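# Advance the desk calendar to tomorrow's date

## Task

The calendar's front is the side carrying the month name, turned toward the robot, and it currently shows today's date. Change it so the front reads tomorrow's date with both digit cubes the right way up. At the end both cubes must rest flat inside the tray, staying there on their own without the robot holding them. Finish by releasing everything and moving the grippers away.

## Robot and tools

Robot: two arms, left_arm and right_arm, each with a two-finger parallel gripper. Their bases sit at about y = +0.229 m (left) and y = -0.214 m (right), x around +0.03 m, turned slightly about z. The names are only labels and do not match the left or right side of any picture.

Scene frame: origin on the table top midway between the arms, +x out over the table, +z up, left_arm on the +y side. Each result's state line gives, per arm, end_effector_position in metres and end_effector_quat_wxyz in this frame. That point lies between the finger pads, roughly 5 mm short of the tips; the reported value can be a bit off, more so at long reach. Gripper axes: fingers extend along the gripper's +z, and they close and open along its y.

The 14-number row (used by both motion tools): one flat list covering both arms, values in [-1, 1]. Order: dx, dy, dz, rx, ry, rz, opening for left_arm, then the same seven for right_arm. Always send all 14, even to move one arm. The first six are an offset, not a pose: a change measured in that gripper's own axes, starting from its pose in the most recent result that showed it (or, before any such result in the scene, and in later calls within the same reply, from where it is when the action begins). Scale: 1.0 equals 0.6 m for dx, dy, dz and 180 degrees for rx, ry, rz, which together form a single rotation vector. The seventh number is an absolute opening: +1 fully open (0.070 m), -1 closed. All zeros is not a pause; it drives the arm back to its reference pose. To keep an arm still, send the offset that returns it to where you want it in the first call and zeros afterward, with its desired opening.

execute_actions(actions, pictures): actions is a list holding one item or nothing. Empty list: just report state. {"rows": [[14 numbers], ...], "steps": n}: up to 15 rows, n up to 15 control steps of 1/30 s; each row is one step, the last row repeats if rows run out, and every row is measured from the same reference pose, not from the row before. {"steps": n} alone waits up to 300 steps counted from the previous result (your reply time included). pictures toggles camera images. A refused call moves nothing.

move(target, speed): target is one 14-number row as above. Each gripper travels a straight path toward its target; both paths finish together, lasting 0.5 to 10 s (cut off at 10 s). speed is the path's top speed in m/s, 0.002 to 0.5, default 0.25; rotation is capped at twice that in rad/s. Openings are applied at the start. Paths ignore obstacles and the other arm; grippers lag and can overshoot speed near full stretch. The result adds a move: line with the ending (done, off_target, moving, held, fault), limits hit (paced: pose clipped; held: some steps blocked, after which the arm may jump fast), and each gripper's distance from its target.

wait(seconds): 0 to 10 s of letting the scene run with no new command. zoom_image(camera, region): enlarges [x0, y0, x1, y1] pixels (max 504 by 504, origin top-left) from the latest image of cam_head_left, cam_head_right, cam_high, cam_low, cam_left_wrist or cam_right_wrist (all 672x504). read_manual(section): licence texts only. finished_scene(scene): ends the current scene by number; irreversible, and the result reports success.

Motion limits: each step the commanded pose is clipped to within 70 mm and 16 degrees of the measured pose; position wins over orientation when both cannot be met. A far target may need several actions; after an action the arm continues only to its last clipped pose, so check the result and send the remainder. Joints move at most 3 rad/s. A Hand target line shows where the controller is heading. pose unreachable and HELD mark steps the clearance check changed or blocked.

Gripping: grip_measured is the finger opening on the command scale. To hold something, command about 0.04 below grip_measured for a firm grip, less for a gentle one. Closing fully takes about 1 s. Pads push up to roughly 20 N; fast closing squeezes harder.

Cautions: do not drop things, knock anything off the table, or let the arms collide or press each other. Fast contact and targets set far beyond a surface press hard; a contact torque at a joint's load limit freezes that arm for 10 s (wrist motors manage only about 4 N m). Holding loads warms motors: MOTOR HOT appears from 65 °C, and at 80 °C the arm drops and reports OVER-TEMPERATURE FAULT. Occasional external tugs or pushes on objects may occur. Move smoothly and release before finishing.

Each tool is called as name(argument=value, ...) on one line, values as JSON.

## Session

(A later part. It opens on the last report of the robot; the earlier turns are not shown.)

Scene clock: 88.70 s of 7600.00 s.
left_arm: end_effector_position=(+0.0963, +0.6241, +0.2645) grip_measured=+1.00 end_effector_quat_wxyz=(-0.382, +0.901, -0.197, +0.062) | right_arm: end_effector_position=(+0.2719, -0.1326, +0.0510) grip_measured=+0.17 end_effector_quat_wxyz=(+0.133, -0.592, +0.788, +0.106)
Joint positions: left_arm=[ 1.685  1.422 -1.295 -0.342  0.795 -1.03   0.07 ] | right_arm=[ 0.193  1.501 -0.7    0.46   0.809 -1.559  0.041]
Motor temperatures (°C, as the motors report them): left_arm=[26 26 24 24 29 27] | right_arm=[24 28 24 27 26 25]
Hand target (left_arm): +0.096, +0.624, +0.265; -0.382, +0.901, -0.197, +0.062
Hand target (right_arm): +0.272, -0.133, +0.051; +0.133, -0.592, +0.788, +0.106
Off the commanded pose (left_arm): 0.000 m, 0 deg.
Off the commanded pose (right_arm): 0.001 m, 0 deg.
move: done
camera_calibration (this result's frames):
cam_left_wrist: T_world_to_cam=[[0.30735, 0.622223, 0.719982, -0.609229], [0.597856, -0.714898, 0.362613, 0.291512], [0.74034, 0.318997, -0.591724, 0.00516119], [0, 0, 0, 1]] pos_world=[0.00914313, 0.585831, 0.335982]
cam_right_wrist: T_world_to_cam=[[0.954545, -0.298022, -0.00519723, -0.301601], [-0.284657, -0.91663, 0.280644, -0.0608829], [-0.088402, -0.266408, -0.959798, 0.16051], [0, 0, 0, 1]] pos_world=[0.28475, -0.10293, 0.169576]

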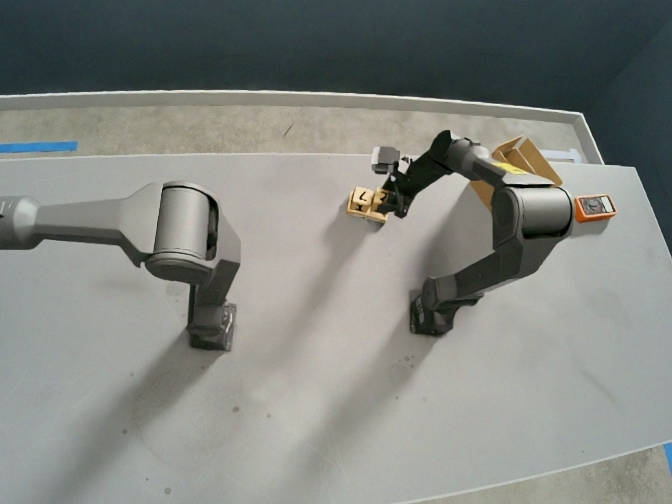

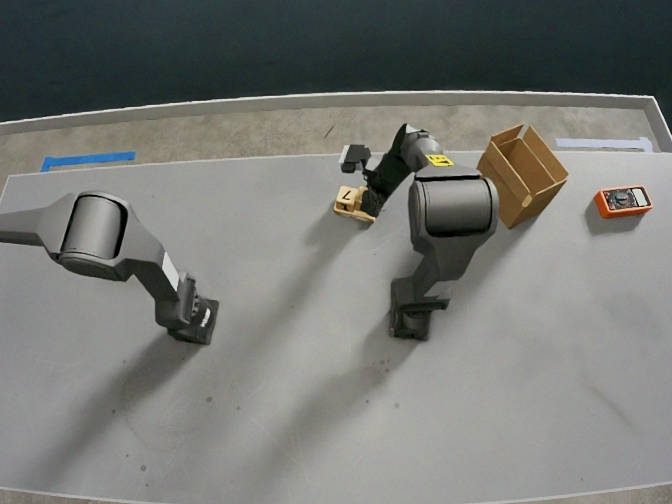

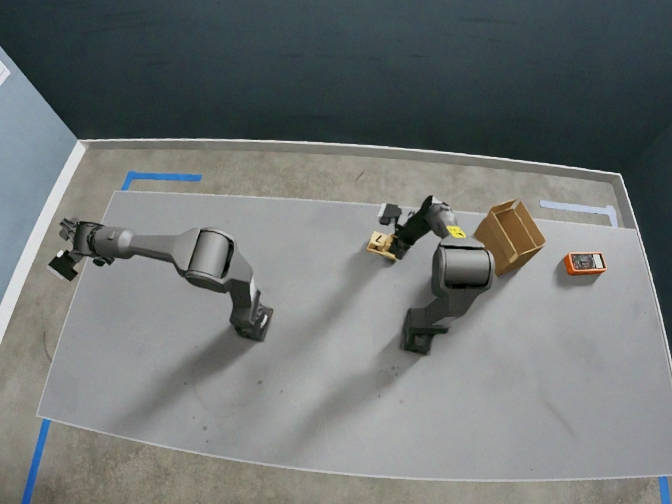

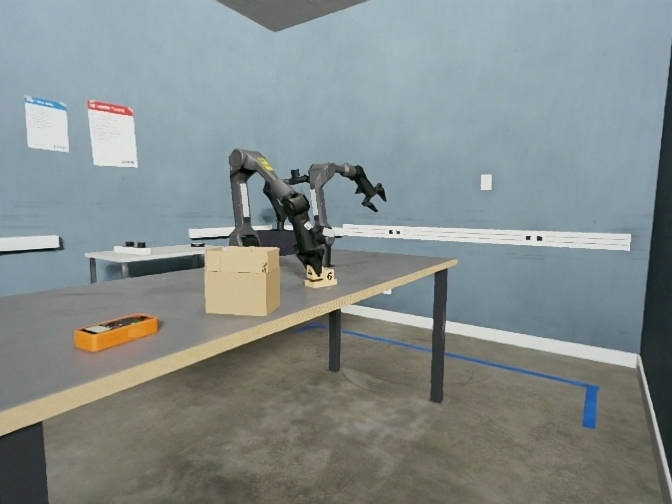

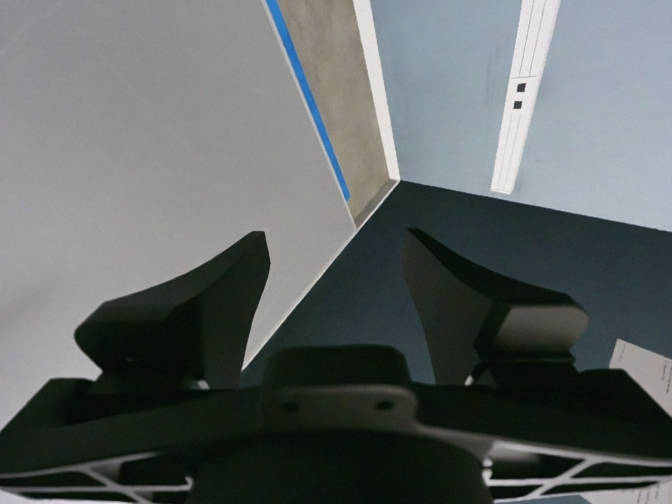

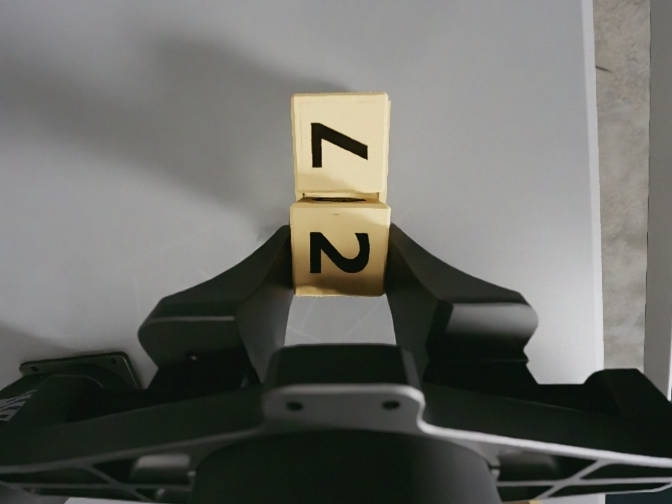

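Shift 2 mm toward neighbour while lowering.

move(target=[0,0,0,0,0,0,1,0.0055,-0.001,0.0265,0,0,0,0.09], speed=0.015)

move(target=[0,0,0,0,0,0,1,0,0,0,0,0,0,0.8])

move(target=[0,0,0,0,0,0,1,0.05,0,-0.16,0,0,0,0.8], speed=0.12)

zoom_image(camera="cam_head_left", region=[320,160,420,240])

Scene clock: 92.30 s of 7600.00 s.
left_arm: end_effector_position=(+0.0963, +0.6241, +0.2645) grip_measured=+1.00 end_effector_quat_wxyz=(-0.382, +0.901, -0.197, +0.062) | right_arm: end_effector_position=(+0.2731, -0.1303, +0.0353) grip_measured=+0.17 end_effector_quat_wxyz=(+0.134, -0.592, +0.787, +0.106)
Joint positions: left_arm=[ 1.685  1.422 -1.295 -0.342  0.795 -1.03   0.07 ] | right_arm=[ 0.202  1.545 -0.67   0.497  0.739 -1.601  0.041]
Motor temperatures (°C, as the motors report them): left_arm=[26 26 24 24 29 27] | right_arm=[24 28 24 27 26 25]
Hand target (left_arm): +0.096, +0.624, +0.265; -0.382, +0.901, -0.197, +0.062
Hand target (right_arm): +0.273, -0.131, +0.035; +0.133, -0.592, +0.788, +0.106
Off the commanded pose (left_arm): 0.000 m, 0 deg.
Off the commanded pose (right_arm): 0.001 m, 0 deg.
move: done
camera_calibration (this result's frames):
cam_left_wrist: T_world_to_cam=[[0.30735, 0.622223, 0.719982, -0.609229], [0.597856, -0.714898, 0.362613, 0.291512], [0.74034, 0.318997, -0.591724, 0.00516116], [0, 0, 0, 1]] pos_world=[0.00914311, 0.585831, 0.335982]
cam_right_wrist: T_world_to_cam=[[0.954578, -0.297939, -0.00366044, -0.302268], [-0.285097, -0.916864, 0.279427, -0.053946], [-0.0866085, -0.265692, -0.96016, 0.145836], [0, 0, 0, 1]] pos_world=[0.28579, -0.100771, 0.153994]

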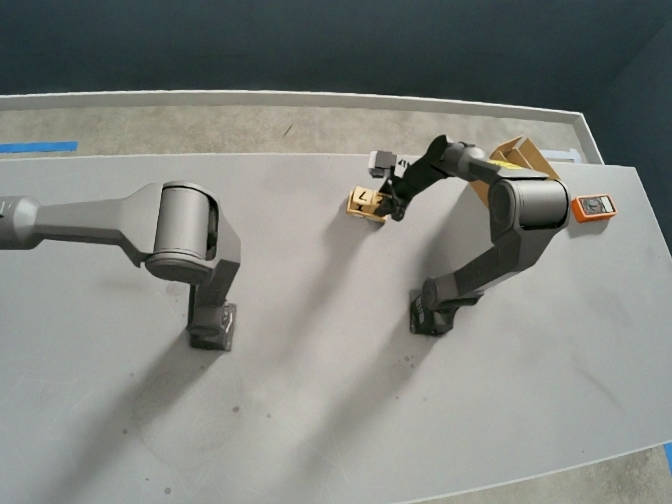

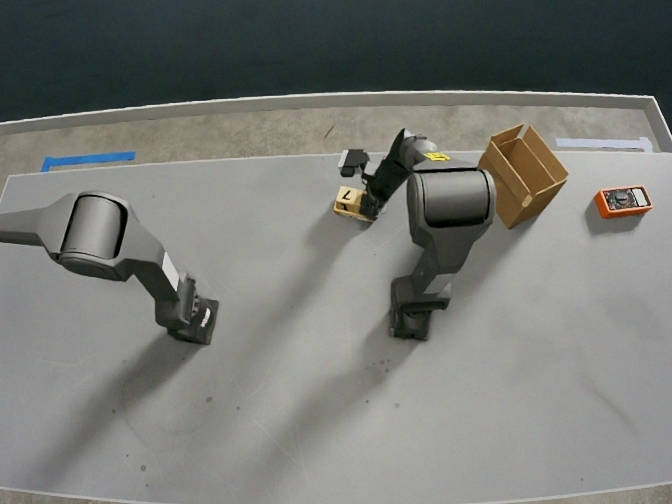

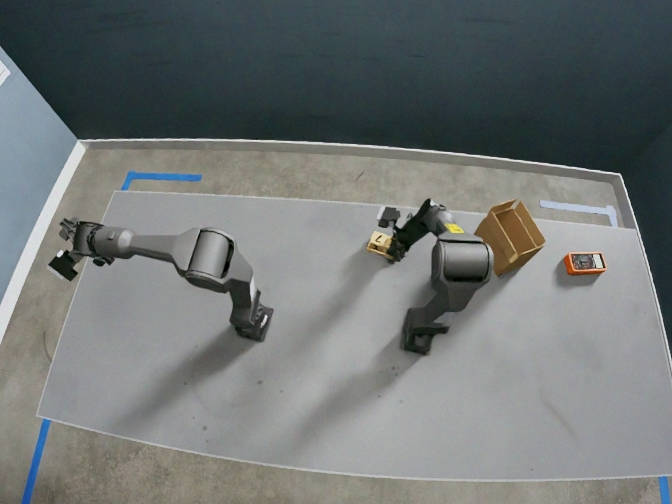

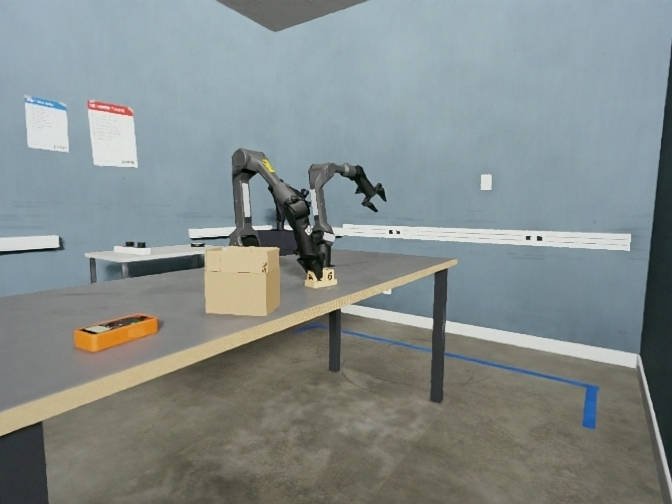

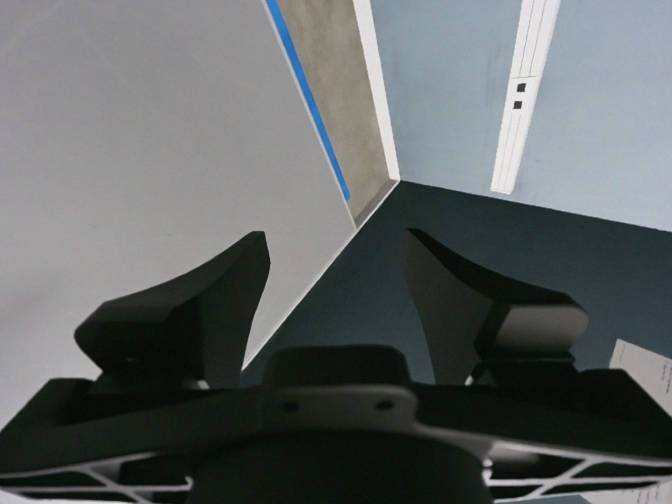

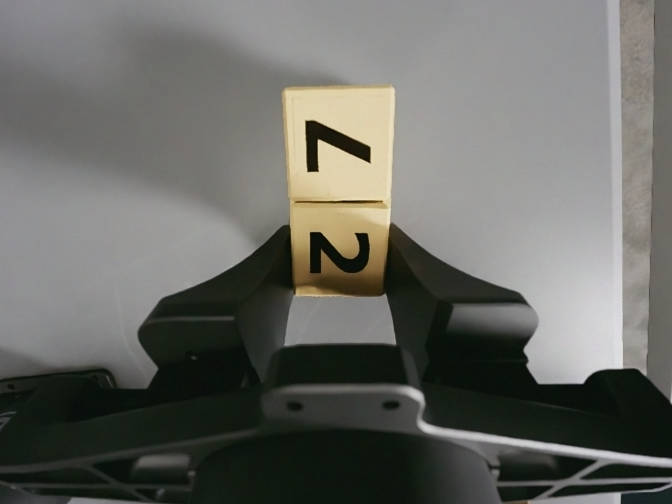

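Scene clock: 92.83 s of 7600.00 s.
left_arm: end_effector_position=(+0.0963, +0.6241, +0.2645) grip_measured=+1.00 end_effector_quat_wxyz=(-0.382, +0.901, -0.197, +0.062) | right_arm: end_effector_position=(+0.2728, -0.1304, +0.0348) grip_measured=+0.80 end_effector_quat_wxyz=(+0.133, -0.592, +0.788, +0.107)
Joint positions: left_arm=[ 1.685  1.422 -1.295 -0.342  0.795 -1.03   0.07 ] | right_arm=[ 0.202  1.546 -0.669  0.497  0.738 -1.601  0.063]
Motor temperatures (°C, as the motors report them): left_arm=[26 26 24 24 29 27] | right_arm=[24 28 24 27 26 25]
Hand target (left_arm): +0.096, +0.624, +0.265; -0.382, +0.901, -0.197, +0.062
Hand target (right_arm): +0.273, -0.130, +0.035; +0.134, -0.592, +0.787, +0.106
Off the commanded pose (left_arm): 0.000 m, 0 deg.
Off the commanded pose (right_arm): 0.001 m, 0 deg.
move: done
camera_calibration (this result's frames):
cam_left_wrist: T_world_to_cam=[[0.30735, 0.622223, 0.719982, -0.609229], [0.597856, -0.714898, 0.362614, 0.291512], [0.74034, 0.318997, -0.591724, 0.0051611], [0, 0, 0, 1]] pos_world=[0.00914312, 0.585831, 0.335982]
cam_right_wrist: T_world_to_cam=[[0.954505, -0.298149, -0.005173, -0.301885], [-0.284825, -0.916711, 0.280208, -0.0540491], [-0.0882858, -0.265987, -0.959925, 0.145678], [0, 0, 0, 1]] pos_world=[0.285618, -0.100806, 0.153424]

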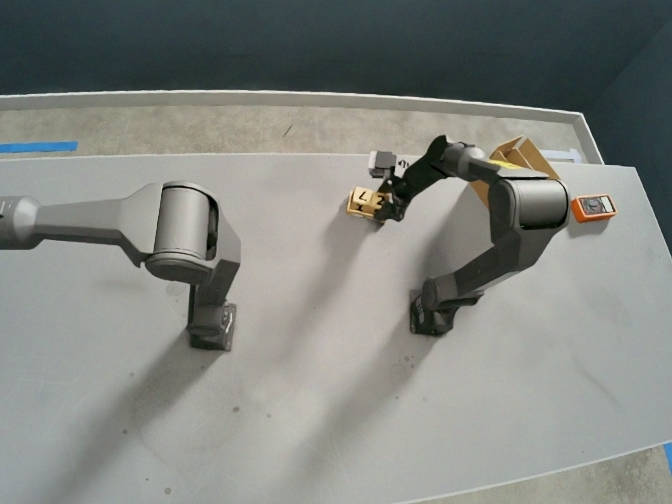

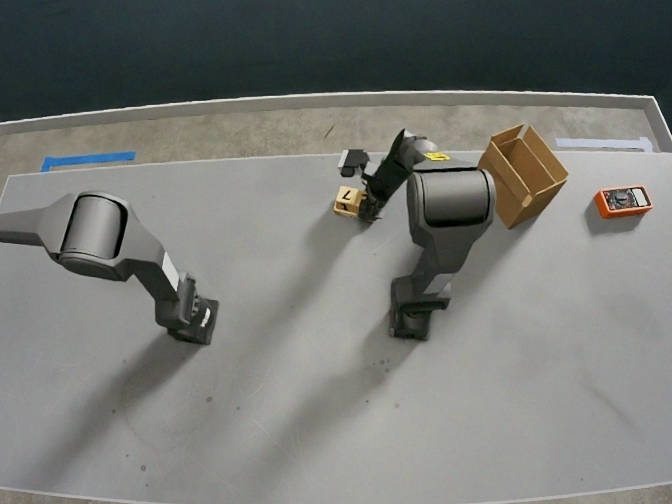

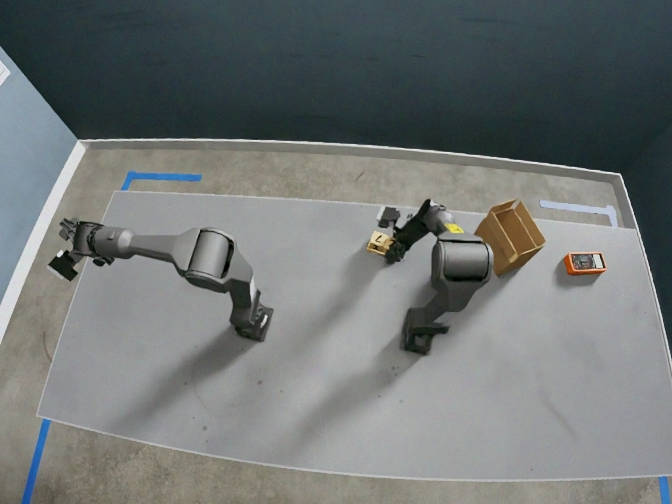

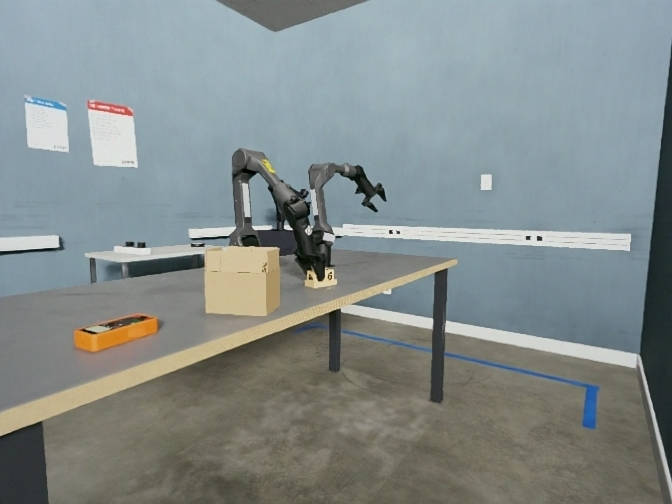

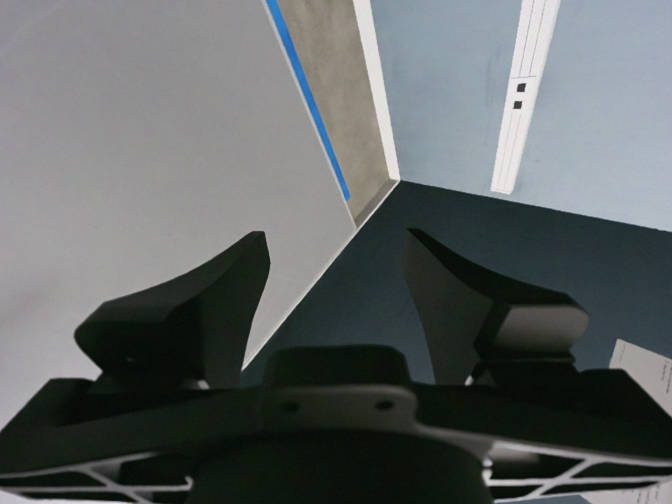

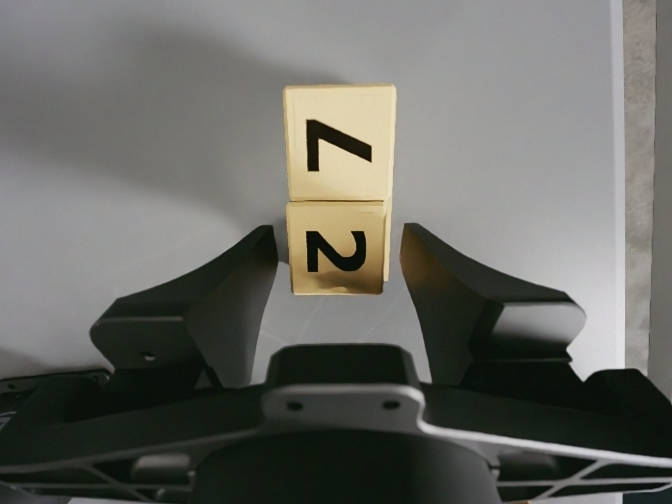

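Scene clock: 94.00 s of 7600.00 s.
left_arm: end_effector_position=(+0.0963, +0.6241, +0.2645) grip_measured=+1.00 end_effector_quat_wxyz=(-0.382, +0.901, -0.197, +0.062) | right_arm: end_effector_position=(+0.2582, -0.1907, +0.1159) grip_measured=+0.80 end_effector_quat_wxyz=(+0.132, -0.592, +0.788, +0.104)
Joint positions: left_arm=[ 1.685  1.422 -1.295 -0.342  0.795 -1.03   0.07 ] | right_arm=[-0.075  1.35  -0.844  0.37   1.166 -1.663  0.063]
Motor temperatures (°C, as the motors report them): left_arm=[26 26 24 24 29 27] | right_arm=[24 28 24 27 26 25]
Hand target (left_arm): +0.096, +0.624, +0.265; -0.382, +0.901, -0.197, +0.062
Hand target (right_arm): +0.258, -0.190, +0.115; +0.132, -0.592, +0.788, +0.105
Off the commanded pose (left_arm): 0.000 m, 0 deg.
Off the commanded pose (right_arm): 0.002 m, 0 deg.
move: done
camera_calibration (this result's frames):
cam_left_wrist: T_world_to_cam=[[0.30735, 0.622223, 0.719982, -0.609229], [0.597856, -0.714898, 0.362613, 0.291512], [0.74034, 0.318997, -0.591724, 0.00516102], [0, 0, 0, 1]] pos_world=[0.00914311, 0.585831, 0.335982]
cam_right_wrist: T_world_to_cam=[[0.95426, -0.298968, -0.00247245, -0.30594], [-0.285979, -0.91515, 0.284107, -0.136057], [-0.0872014, -0.270405, -0.958789, 0.204979], [0, 0, 0, 1]] pos_world=[0.270911, -0.160551, 0.23443]

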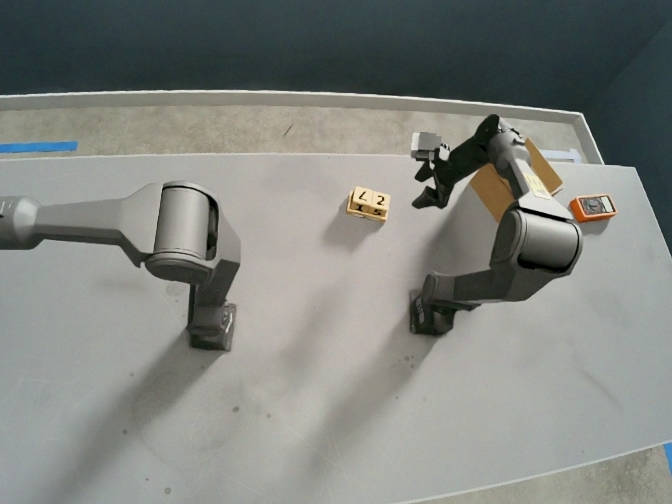

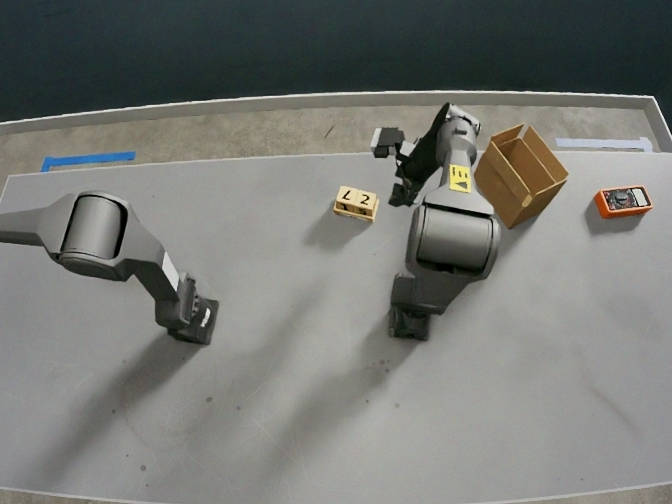

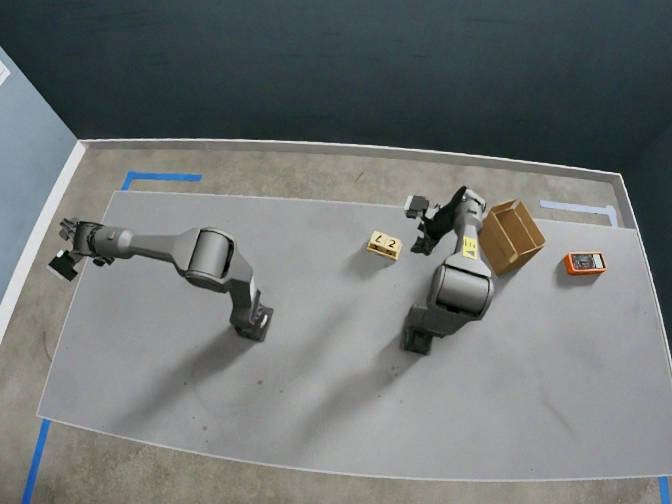

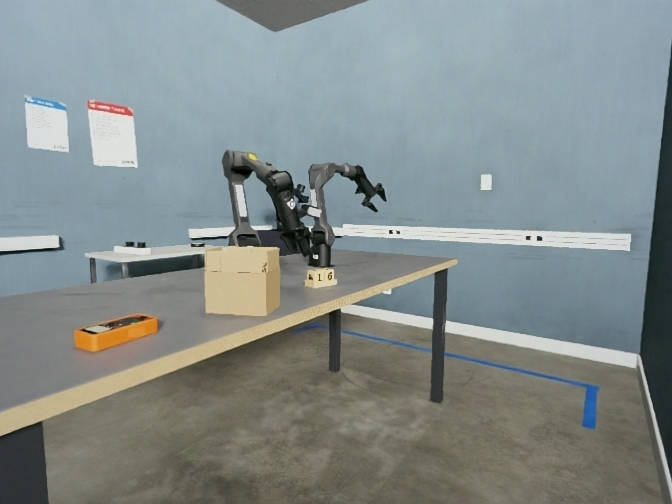

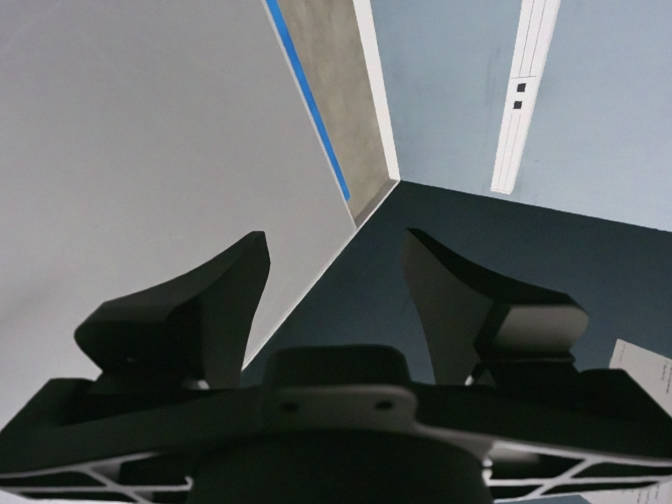

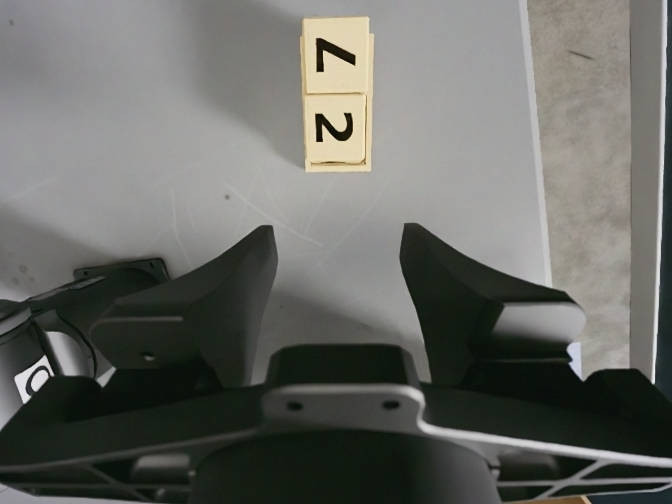

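Region (320, 160, 420, 240) of cam_head_left's 672x504 image, scaled by 5.040, with more detail than that image has; it fills the top 403 rows of this view, and the rest is white.

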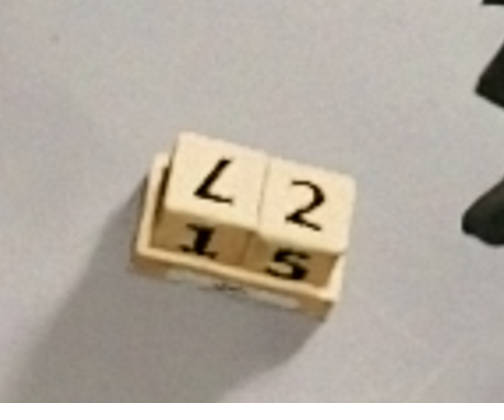

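finished_scene(scene=2)

The scene is finished: the task was done.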